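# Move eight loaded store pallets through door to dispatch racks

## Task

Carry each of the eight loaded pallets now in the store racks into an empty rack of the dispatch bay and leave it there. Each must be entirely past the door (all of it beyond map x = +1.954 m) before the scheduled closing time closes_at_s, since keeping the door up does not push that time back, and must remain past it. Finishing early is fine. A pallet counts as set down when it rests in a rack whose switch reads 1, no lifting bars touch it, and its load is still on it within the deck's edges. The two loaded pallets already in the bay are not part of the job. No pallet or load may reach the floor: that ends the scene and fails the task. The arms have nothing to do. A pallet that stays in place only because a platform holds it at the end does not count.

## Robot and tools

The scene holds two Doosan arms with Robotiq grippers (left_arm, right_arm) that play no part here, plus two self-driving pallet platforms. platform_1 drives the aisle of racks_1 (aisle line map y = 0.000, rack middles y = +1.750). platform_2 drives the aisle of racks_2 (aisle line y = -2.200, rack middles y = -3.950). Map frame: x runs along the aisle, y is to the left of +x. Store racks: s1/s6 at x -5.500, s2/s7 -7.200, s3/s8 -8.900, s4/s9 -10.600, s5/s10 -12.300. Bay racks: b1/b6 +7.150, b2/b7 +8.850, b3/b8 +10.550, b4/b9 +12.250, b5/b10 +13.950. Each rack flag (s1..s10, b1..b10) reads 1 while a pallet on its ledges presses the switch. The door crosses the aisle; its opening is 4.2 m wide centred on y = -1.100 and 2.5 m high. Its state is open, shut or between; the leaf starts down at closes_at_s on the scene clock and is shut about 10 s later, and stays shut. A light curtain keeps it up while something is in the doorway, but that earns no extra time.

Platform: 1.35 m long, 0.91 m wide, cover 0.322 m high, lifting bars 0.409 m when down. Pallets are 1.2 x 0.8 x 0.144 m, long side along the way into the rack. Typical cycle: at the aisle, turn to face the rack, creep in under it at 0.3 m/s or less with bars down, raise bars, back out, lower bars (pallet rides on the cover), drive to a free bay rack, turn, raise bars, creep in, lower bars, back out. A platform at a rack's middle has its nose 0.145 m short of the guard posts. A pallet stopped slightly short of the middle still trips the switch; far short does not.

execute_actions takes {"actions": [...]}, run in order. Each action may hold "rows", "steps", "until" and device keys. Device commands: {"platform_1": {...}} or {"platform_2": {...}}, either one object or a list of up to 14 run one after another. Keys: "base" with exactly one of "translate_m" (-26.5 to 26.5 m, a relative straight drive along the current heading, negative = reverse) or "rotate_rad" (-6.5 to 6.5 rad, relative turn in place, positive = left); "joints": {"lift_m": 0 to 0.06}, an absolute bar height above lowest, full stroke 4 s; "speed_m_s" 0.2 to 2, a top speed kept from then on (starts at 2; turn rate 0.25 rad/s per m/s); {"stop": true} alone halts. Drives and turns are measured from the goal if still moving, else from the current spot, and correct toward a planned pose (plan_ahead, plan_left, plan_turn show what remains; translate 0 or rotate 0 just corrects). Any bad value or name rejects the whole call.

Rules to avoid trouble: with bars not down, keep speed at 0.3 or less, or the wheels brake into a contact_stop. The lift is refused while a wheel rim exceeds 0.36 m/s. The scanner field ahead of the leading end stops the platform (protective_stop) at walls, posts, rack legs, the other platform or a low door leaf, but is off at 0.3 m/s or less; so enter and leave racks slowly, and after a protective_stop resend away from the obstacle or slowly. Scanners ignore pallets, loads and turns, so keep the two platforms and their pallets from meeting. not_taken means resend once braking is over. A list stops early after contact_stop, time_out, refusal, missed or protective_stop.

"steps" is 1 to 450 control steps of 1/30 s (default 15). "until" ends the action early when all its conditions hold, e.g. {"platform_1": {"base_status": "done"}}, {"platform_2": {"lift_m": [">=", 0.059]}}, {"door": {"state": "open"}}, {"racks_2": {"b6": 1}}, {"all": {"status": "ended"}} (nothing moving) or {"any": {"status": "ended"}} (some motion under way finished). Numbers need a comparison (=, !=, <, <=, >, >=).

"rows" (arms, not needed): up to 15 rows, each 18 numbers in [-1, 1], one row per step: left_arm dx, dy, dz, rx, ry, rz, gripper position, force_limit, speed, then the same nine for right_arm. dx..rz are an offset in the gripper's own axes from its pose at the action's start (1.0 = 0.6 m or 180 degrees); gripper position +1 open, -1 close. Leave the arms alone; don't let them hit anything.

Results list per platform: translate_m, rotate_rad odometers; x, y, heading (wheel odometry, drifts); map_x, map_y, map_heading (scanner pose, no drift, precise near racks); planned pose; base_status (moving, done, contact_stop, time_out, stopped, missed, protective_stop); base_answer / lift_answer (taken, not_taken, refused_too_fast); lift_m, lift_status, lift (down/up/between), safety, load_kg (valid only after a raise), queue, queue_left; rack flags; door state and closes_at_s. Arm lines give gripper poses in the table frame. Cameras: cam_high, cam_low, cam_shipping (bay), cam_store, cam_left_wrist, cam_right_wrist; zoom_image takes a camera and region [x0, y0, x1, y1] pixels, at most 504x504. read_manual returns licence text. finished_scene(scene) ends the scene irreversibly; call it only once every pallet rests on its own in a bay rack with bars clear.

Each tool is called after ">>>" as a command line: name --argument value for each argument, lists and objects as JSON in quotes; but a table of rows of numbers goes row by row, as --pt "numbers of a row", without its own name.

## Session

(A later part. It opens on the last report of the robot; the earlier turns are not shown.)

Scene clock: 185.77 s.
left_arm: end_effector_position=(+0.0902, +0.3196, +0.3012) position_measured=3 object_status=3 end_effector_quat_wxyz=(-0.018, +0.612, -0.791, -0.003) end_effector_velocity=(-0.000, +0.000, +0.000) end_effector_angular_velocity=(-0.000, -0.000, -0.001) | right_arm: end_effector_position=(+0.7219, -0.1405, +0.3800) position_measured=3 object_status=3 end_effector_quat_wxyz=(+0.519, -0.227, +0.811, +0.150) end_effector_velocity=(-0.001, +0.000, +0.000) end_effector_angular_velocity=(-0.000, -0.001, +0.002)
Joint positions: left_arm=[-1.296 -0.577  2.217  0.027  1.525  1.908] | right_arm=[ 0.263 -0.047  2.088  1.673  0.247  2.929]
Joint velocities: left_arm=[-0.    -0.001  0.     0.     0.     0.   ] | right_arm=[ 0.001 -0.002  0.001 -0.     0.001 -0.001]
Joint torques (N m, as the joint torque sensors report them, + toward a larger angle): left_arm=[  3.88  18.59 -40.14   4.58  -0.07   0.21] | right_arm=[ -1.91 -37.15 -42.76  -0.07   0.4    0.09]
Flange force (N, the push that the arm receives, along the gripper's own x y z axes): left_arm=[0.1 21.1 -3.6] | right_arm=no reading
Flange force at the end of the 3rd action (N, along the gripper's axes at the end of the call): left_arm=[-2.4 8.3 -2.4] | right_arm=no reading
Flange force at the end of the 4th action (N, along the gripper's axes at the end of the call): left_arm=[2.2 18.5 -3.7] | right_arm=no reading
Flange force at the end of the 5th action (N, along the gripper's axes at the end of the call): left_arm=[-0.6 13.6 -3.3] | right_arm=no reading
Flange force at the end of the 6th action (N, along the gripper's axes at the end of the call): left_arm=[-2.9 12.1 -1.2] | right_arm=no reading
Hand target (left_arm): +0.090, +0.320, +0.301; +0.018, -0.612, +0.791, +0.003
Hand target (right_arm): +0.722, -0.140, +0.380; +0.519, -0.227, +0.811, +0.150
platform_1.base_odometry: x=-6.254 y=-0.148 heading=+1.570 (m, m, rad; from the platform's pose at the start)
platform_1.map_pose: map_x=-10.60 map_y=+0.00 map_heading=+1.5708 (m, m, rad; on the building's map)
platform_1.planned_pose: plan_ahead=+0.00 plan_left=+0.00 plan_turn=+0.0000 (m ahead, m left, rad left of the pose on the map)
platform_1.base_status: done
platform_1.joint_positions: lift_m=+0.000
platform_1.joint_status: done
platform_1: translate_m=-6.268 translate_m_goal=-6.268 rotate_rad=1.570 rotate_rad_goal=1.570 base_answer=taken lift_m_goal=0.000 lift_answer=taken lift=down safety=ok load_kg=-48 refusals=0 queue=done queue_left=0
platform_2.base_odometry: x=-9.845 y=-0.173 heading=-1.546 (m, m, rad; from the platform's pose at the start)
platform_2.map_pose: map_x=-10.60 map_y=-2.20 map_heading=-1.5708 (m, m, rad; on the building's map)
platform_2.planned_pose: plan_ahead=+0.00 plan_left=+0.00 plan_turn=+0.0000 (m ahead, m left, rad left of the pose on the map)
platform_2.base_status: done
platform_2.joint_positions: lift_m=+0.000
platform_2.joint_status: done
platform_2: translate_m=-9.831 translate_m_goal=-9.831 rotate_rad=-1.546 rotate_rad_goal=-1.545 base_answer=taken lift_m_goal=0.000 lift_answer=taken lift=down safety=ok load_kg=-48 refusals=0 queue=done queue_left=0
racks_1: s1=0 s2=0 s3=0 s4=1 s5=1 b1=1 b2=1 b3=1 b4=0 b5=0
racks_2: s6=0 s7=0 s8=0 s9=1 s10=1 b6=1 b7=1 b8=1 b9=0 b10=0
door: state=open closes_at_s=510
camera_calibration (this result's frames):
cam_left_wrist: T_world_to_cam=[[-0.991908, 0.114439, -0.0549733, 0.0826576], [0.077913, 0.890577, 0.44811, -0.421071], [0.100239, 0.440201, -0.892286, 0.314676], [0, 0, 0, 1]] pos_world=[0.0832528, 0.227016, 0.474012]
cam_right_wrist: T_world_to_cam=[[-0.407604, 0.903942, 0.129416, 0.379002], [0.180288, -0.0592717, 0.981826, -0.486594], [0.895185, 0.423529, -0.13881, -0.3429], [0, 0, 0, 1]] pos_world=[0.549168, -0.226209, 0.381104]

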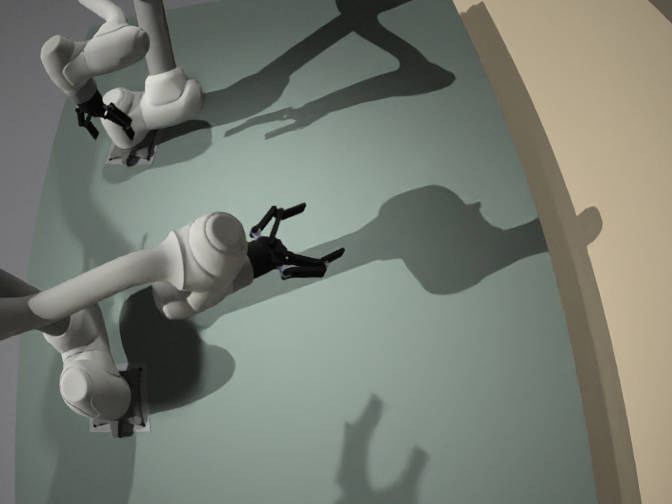

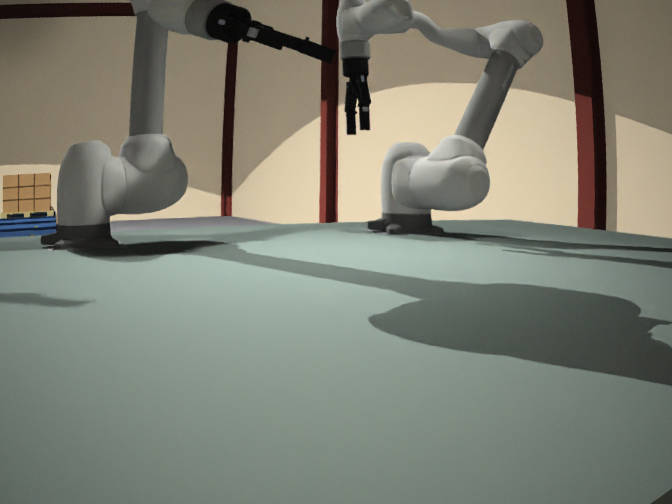

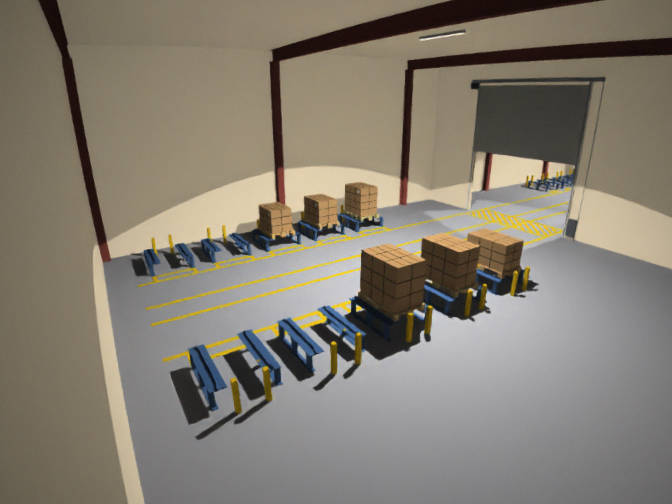

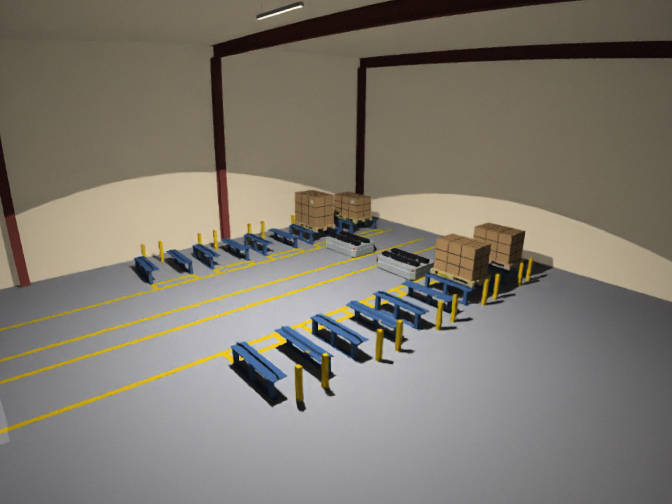

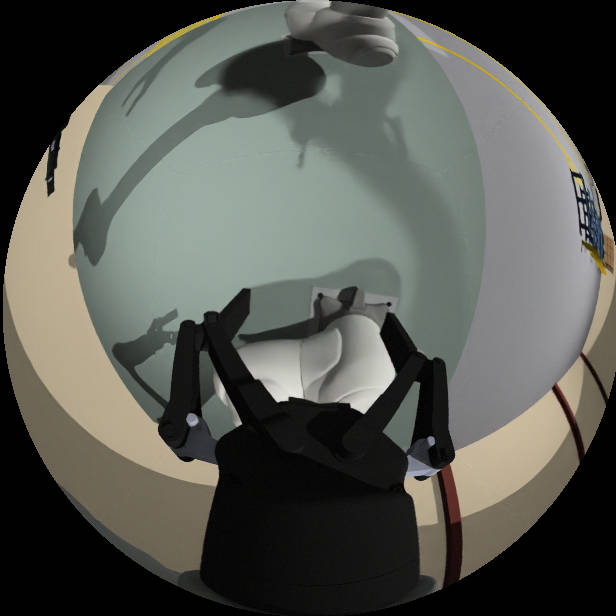

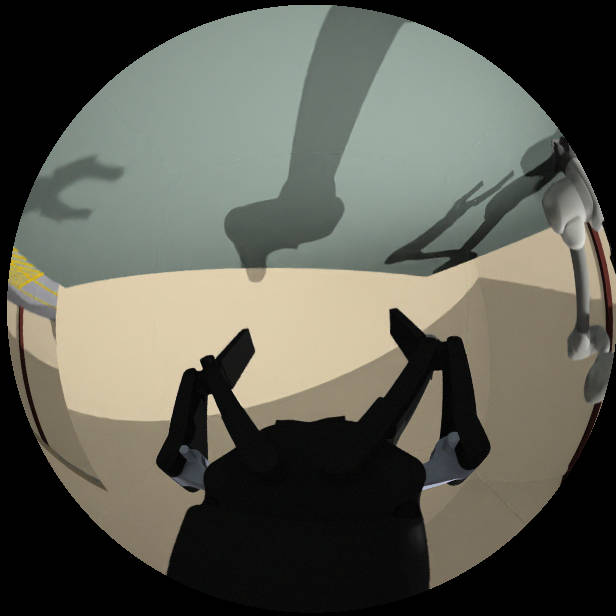

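>>> execute_actions --actions '[{"platform_1":[{"speed_m_s":0.3,"base":{"translate_m":1.75}},{"joints":{"lift_m":0.06}},{"base":{"translate_m":-1.75}},{"speed_m_s":2,"base":{"rotate_rad":-1.5708},"joints":{"lift_m":0}},{"base":{"translate_m":22.85}},{"base":{"rotate_rad":1.5708},"joints":{"lift_m":0.06}},{"speed_m_s":0.3,"base":{"translate_m":1.75}},{"joints":{"lift_m":0}},{"base":{"translate_m":-1.75}},{"speed_m_s":2,"base":{"rotate_rad":-1.5708}},{"base":{"translate_m":-24.55}},{"base":{"rotate_rad":1.5708}}],"platform_2":[{"speed_m_s":0.3,"base":{"translate_m":1.75}},{"joints":{"lift_m":0.06}},{"base":{"translate_m":-1.75}},{"speed_m_s":2,"base":{"rotate_rad":1.5708},"joints":{"lift_m":0}},{"base":{"translate_m":22.85}},{"base":{"rotate_rad":-1.5708},"joints":{"lift_m":0.06}},{"speed_m_s":0.3,"base":{"translate_m":1.75}},{"joints":{"lift_m":0}},{"base":{"translate_m":-1.75}},{"speed_m_s":2,"base":{"rotate_rad":1.5708}},{"base":{"translate_m":-24.55}},{"base":{"rotate_rad":-1.5708}}],"steps":450,"until":{"all":{"status":"ended"}}},{"steps":450,"until":{"all":{"status":"ended"}}},{"steps":450,"until":{"all":{"status":"ended"}}},{"steps":450,"until":{"all":{"status":"ended"}}},{"steps":450,"until":{"all":{"status":"ended"}}},{"steps":450,"until":{"all":{"status":"ended"}}},{"steps":450,"until":{"all":{"status":"ended"}}}]'

Scene clock: 274.77 s.
left_arm: end_effector_position=(+0.0902, +0.3196, +0.3012) position_measured=3 object_status=3 end_effector_quat_wxyz=(-0.018, +0.612, -0.791, -0.003) end_effector_velocity=(+0.000, -0.000, -0.000) end_effector_angular_velocity=(+0.000, +0.000, +0.001) | right_arm: end_effector_position=(+0.7219, -0.1405, +0.3800) position_measured=3 object_status=3 end_effector_quat_wxyz=(+0.519, -0.227, +0.811, +0.150) end_effector_velocity=(-0.001, -0.001, +0.002) end_effector_angular_velocity=(+0.002, -0.003, -0.001)
Joint positions: left_arm=[-1.296 -0.577  2.217  0.027  1.525  1.908] | right_arm=[ 0.263 -0.047  2.088  1.673  0.247  2.929]
Joint velocities: left_arm=[ 0.001  0.001  0.    -0.    -0.001 -0.   ] | right_arm=[-0.001 -0.003  0.    -0.     0.001  0.001]
Joint torques (N m, as the joint torque sensors report them, + toward a larger angle): left_arm=[  3.44  14.29 -40.28   4.45   0.25   0.01] | right_arm=[ -1.57 -38.94 -42.45   0.03   0.35   0.1 ]
Flange force (N, the push that the arm receives, along the gripper's own x y z axes): left_arm=[7.0 13.0 -2.1] | right_arm=no reading
Flange force at the end of the 3rd action (N, along the gripper's axes at the end of the call): left_arm=[0.2 18.0 -3.3] | right_arm=no reading
Flange force at the end of the 4th action (N, along the gripper's axes at the end of the call): left_arm=[4.3 18.2 -2.1] | right_arm=no reading
Flange force at the end of the 5th action (N, along the gripper's axes at the end of the call): left_arm=[1.6 15.9 -4.4] | right_arm=no reading
Flange force at the end of the 6th action (N, along the gripper's axes at the end of the call): left_arm=[1.5 18.9 -1.3] | right_arm=no reading
Hand target (left_arm): +0.090, +0.320, +0.301; +0.018, -0.612, +0.791, +0.003
Hand target (right_arm): +0.722, -0.140, +0.380; +0.519, -0.227, +0.811, +0.150
platform_1.base_odometry: x=-7.931 y=-0.229 heading=+1.576 (m, m, rad; from the platform's pose at the start)
platform_1.map_pose: map_x=-12.30 map_y=+0.00 map_heading=+1.5708 (m, m, rad; on the building's map)
platform_1.planned_pose: plan_ahead=+0.00 plan_left=+0.00 plan_turn=+0.0000 (m ahead, m left, rad left of the pose on the map)
platform_1.base_status: done
platform_1.joint_positions: lift_m=+0.000
platform_1.joint_status: done
platform_1: translate_m=-7.948 translate_m_goal=-7.948 rotate_rad=1.576 rotate_rad_goal=1.576 base_answer=taken lift_m_goal=0.000 lift_answer=taken lift=down safety=ok load_kg=-48 refusals=0 queue=done queue_left=0
platform_2.base_odometry: x=-11.516 y=-0.136 heading=-1.547 (m, m, rad; from the platform's pose at the start)
platform_2.map_pose: map_x=-12.30 map_y=-2.21 map_heading=-1.5708 (m, m, rad; on the building's map)
platform_2.planned_pose: plan_ahead=-0.01 plan_left=+0.00 plan_turn=+0.0000 (m ahead, m left, rad left of the pose on the map)
platform_2.base_status: done
platform_2.joint_positions: lift_m=+0.000
platform_2.joint_status: done
platform_2: translate_m=-11.491 translate_m_goal=-11.491 rotate_rad=-1.547 rotate_rad_goal=-1.547 base_answer=taken lift_m_goal=0.000 lift_answer=taken lift=down safety=ok load_kg=-48 refusals=0 queue=done queue_left=0
racks_1: s1=0 s2=0 s3=0 s4=0 s5=1 b1=1 b2=1 b3=1 b4=1 b5=0
racks_2: s6=0 s7=0 s8=0 s9=0 s10=1 b6=1 b7=1 b8=1 b9=1 b10=0
door: state=open closes_at_s=510
camera_calibration (this result's frames):
cam_left_wrist: T_world_to_cam=[[-0.991908, 0.114439, -0.0549734, 0.0826575], [0.0779133, 0.890577, 0.44811, -0.421071], [0.100239, 0.440201, -0.892286, 0.314677], [0, 0, 0, 1]] pos_world=[0.0832527, 0.227016, 0.474012]
cam_right_wrist: T_world_to_cam=[[-0.407604, 0.903942, 0.129416, 0.379002], [0.180288, -0.0592718, 0.981826, -0.486594], [0.895185, 0.423529, -0.13881, -0.3429], [0, 0, 0, 1]] pos_world=[0.549168, -0.226209, 0.381104]

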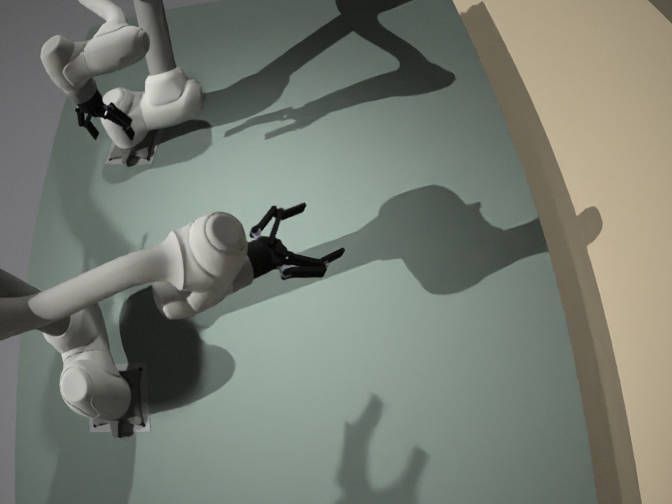

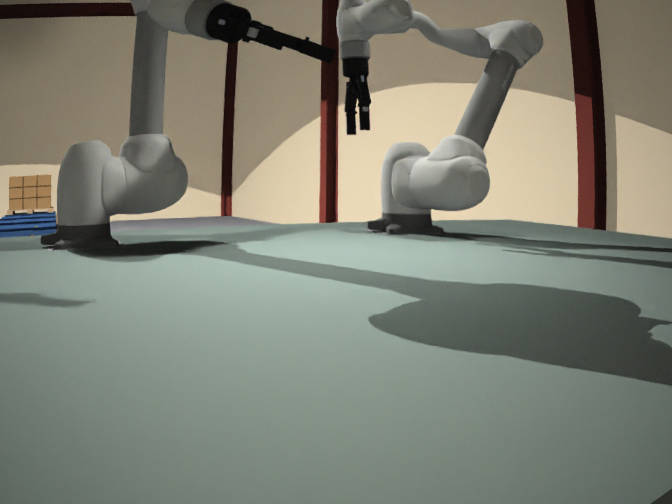

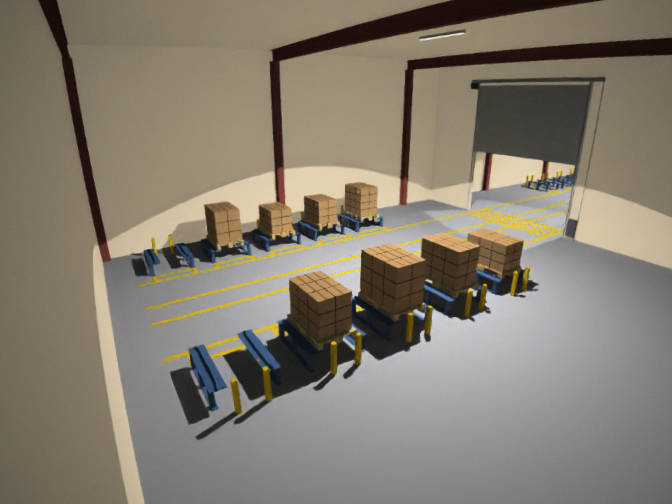

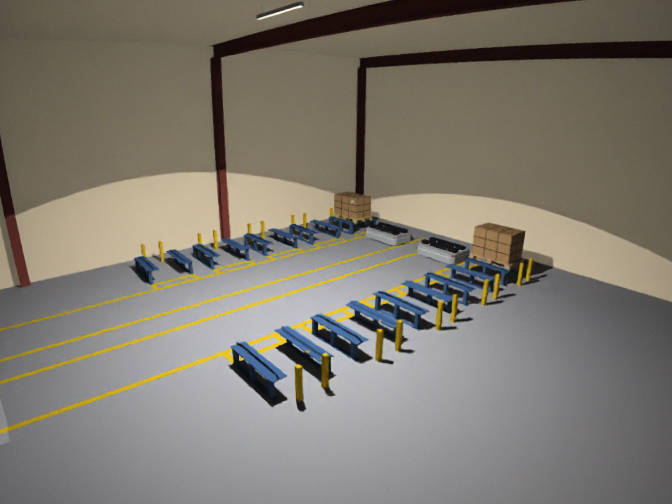

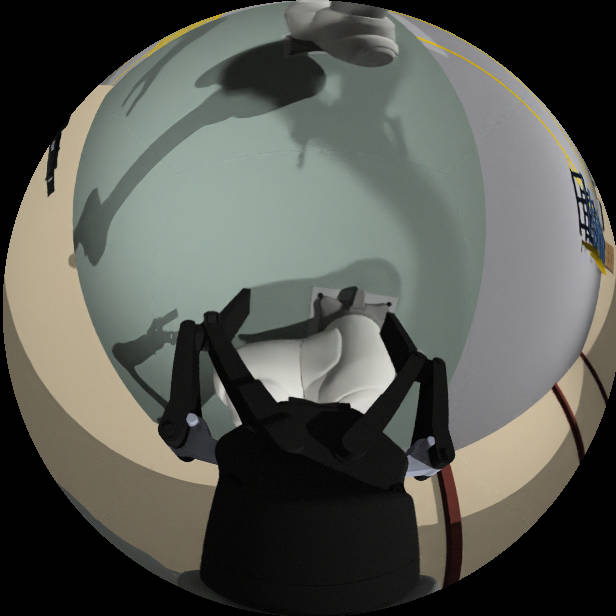

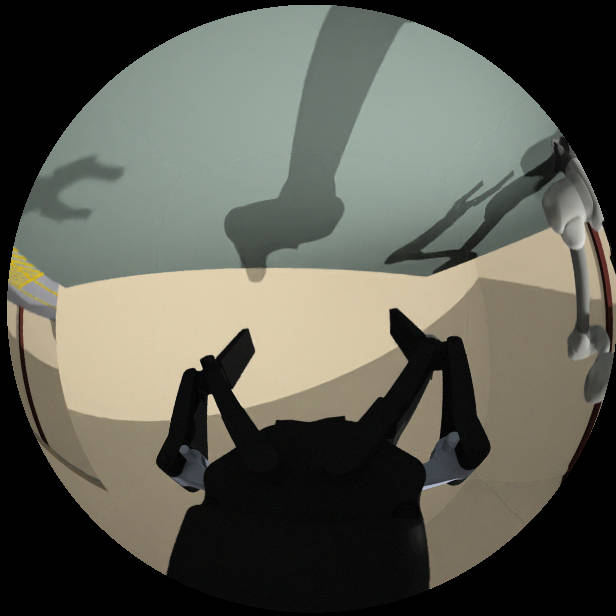

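>>> execute_actions --actions '[{"platform_1":[{"speed_m_s":0.3,"base":{"translate_m":1.75}},{"joints":{"lift_m":0.06}},{"base":{"translate_m":-1.75}},{"speed_m_s":2,"base":{"rotate_rad":-1.5708},"joints":{"lift_m":0}},{"base":{"translate_m":26.25}},{"base":{"rotate_rad":1.5708},"joints":{"lift_m":0.06}},{"speed_m_s":0.3,"base":{"translate_m":1.75}},{"joints":{"lift_m":0}},{"base":{"translate_m":-1.4}}],"platform_2":[{"speed_m_s":0.3,"base":{"translate_m":1.75}},{"joints":{"lift_m":0.06}},{"base":{"translate_m":-1.75}},{"speed_m_s":2,"base":{"rotate_rad":1.5708},"joints":{"lift_m":0}},{"base":{"translate_m":26.25}},{"base":{"rotate_rad":-1.5708},"joints":{"lift_m":0.06}},{"speed_m_s":0.3,"base":{"translate_m":1.75}},{"joints":{"lift_m":0}},{"base":{"translate_m":-1.4}}],"steps":450,"until":{"all":{"status":"ended"}}},{"steps":450,"until":{"all":{"status":"ended"}}},{"steps":450,"until":{"all":{"status":"ended"}}},{"steps":450,"until":{"all":{"status":"ended"}}},{"steps":450,"until":{"all":{"status":"ended"}}}]'

Scene clock: 338.50 s.
left_arm: end_effector_position=(+0.0902, +0.3196, +0.3012) position_measured=3 object_status=3 end_effector_quat_wxyz=(-0.018, +0.612, -0.791, -0.003) end_effector_velocity=(+0.000, -0.000, -0.000) end_effector_angular_velocity=(+0.002, +0.000, +0.001) | right_arm: end_effector_position=(+0.7219, -0.1405, +0.3800) position_measured=3 object_status=3 end_effector_quat_wxyz=(+0.519, -0.227, +0.811, +0.150) end_effector_velocity=(+0.000, -0.000, +0.001) end_effector_angular_velocity=(+0.001, -0.001, -0.001)
Joint positions: left_arm=[-1.296 -0.577  2.217  0.027  1.525  1.908] | right_arm=[ 0.263 -0.047  2.088  1.673  0.247  2.929]
Joint velocities: left_arm=[ 0.001  0.001 -0.    -0.     0.    -0.   ] | right_arm=[ 0.    -0.001 -0.001 -0.    -0.001  0.001]
Joint torques (N m, as the joint torque sensors report them, + toward a larger angle): left_arm=[  4.75  16.49 -40.21   4.37  -0.02   0.11] | right_arm=[ -1.2  -37.6  -42.97   0.05   0.32   0.04]
Flange force (N, the push that the arm receives, along the gripper's own x y z axes): left_arm=[5.2 21.2 -3.1] | right_arm=no reading
Flange force at the end of the 1st action (N, along the gripper's axes at the end of the call): left_arm=[4.2 22.5 -1.8] | right_arm=no reading
Flange force at the end of the 2nd action (N, along the gripper's axes at the end of the call): left_arm=[-0.7 23.0 -2.9] | right_arm=no reading
Flange force at the end of the 3rd action (N, along the gripper's axes at the end of the call): left_arm=[-0.6 22.8 -1.7] | right_arm=no reading
Flange force at the end of the 4th action (N, along the gripper's axes at the end of the call): left_arm=[4.6 21.9 -0.9] | right_arm=no reading
Hand target (left_arm): +0.090, +0.320, +0.301; +0.018, -0.612, +0.791, +0.003
Hand target (right_arm): +0.722, -0.140, +0.380; +0.519, -0.227, +0.811, +0.150
platform_1.base_odometry: x=+18.354 y=+0.077 heading=+1.578 (m, m, rad; from the platform's pose at the start)
platform_1.map_pose: map_x=+13.95 map_y=+0.35 map_heading=+1.5708 (m, m, rad; on the building's map)
platform_1.planned_pose: plan_ahead=+0.00 plan_left=+0.00 plan_turn=+0.0000 (m ahead, m left, rad left of the pose on the map)
platform_1.base_status: done
platform_1.joint_positions: lift_m=+0.000
platform_1.joint_status: done
platform_1: translate_m=18.683 translate_m_goal=18.683 rotate_rad=1.578 rotate_rad_goal=1.577 base_answer=taken lift_m_goal=0.000 lift_answer=taken lift=down safety=ok load_kg=-48 refusals=0 queue=done queue_left=0
platform_2.base_odometry: x=+14.757 y=+0.180 heading=-1.552 (m, m, rad; from the platform's pose at the start)
platform_2.map_pose: map_x=+13.95 map_y=-2.55 map_heading=-1.5708 (m, m, rad; on the building's map)
platform_2.planned_pose: plan_ahead=+0.00 plan_left=+0.00 plan_turn=+0.0000 (m ahead, m left, rad left of the pose on the map)
platform_2.base_status: done
platform_2.joint_positions: lift_m=+0.000
platform_2.joint_status: done
platform_2: translate_m=15.119 translate_m_goal=15.120 rotate_rad=-1.552 rotate_rad_goal=-1.551 base_answer=taken lift_m_goal=0.000 lift_answer=taken lift=down safety=ok load_kg=-48 refusals=0 queue=done queue_left=0
racks_1: s1=0 s2=0 s3=0 s4=0 s5=0 b1=1 b2=1 b3=1 b4=1 b5=1
racks_2: s6=0 s7=0 s8=0 s9=0 s10=0 b6=1 b7=1 b8=1 b9=1 b10=1
door: state=open closes_at_s=510
camera_calibration (this result's frames):
cam_left_wrist: T_world_to_cam=[[-0.991908, 0.114439, -0.0549732, 0.0826574], [0.0779134, 0.890577, 0.44811, -0.421071], [0.100239, 0.440201, -0.892286, 0.314676], [0, 0, 0, 1]] pos_world=[0.0832527, 0.227016, 0.474012]
cam_right_wrist: T_world_to_cam=[[-0.407604, 0.903942, 0.129416, 0.379002], [0.180287, -0.0592718, 0.981827, -0.486594], [0.895185, 0.423528, -0.13881, -0.3429], [0, 0, 0, 1]] pos_world=[0.549168, -0.226209, 0.381104]

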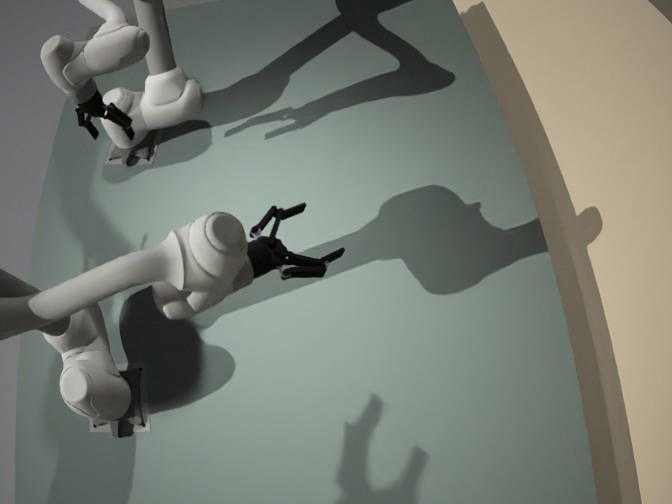

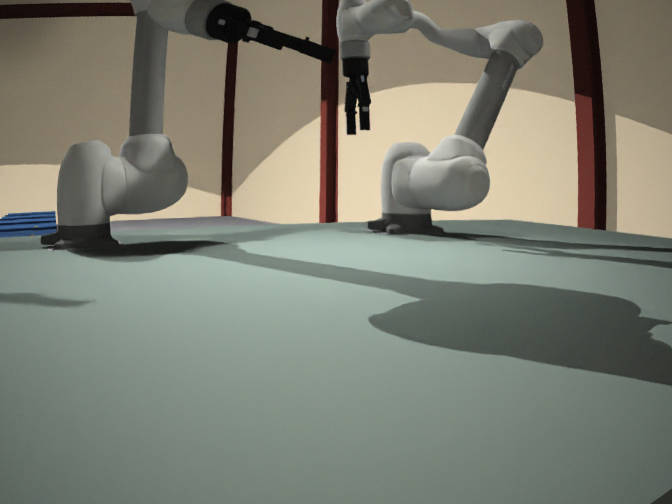

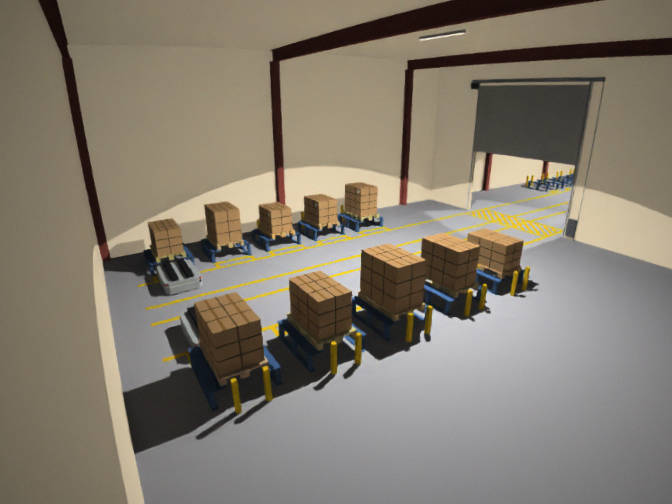

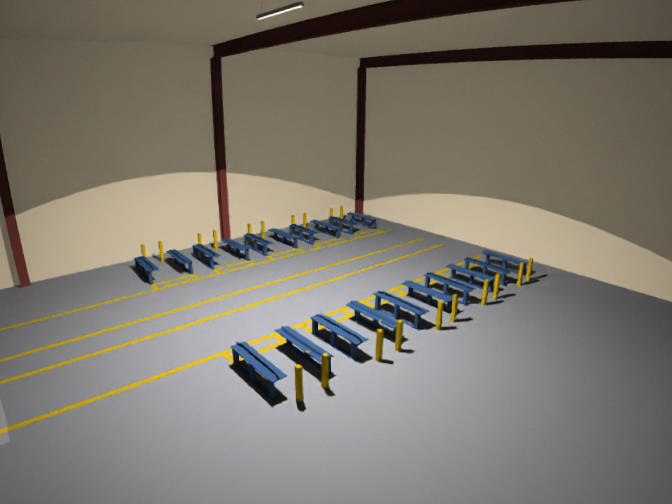

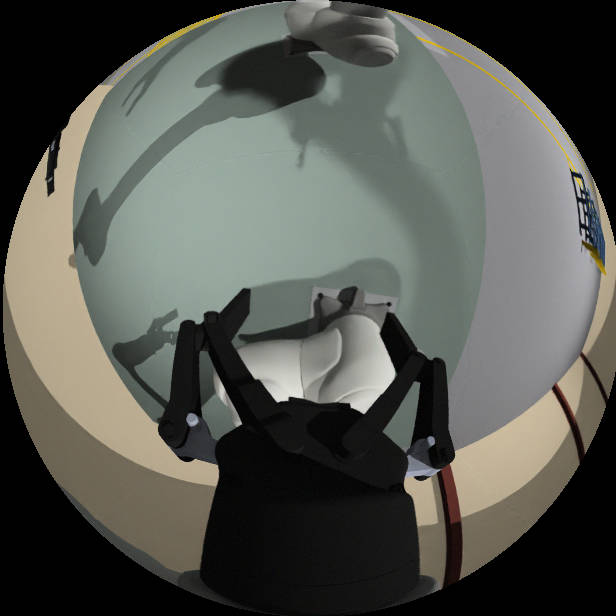

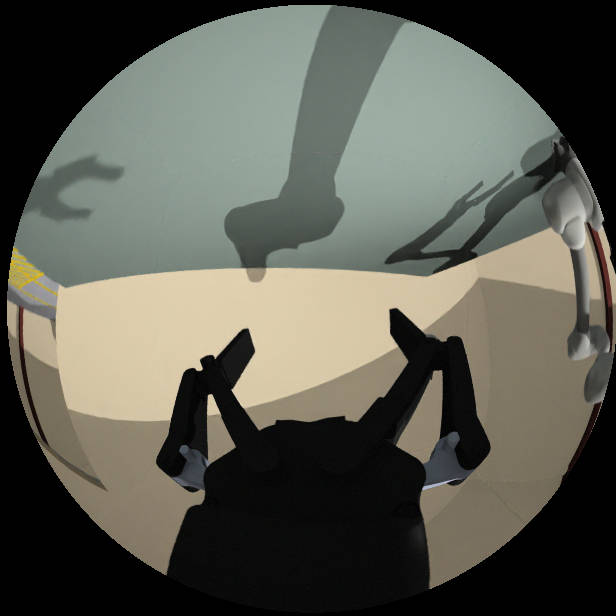

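>>> finished_scene --scene 1

The scene is finished: the task was done.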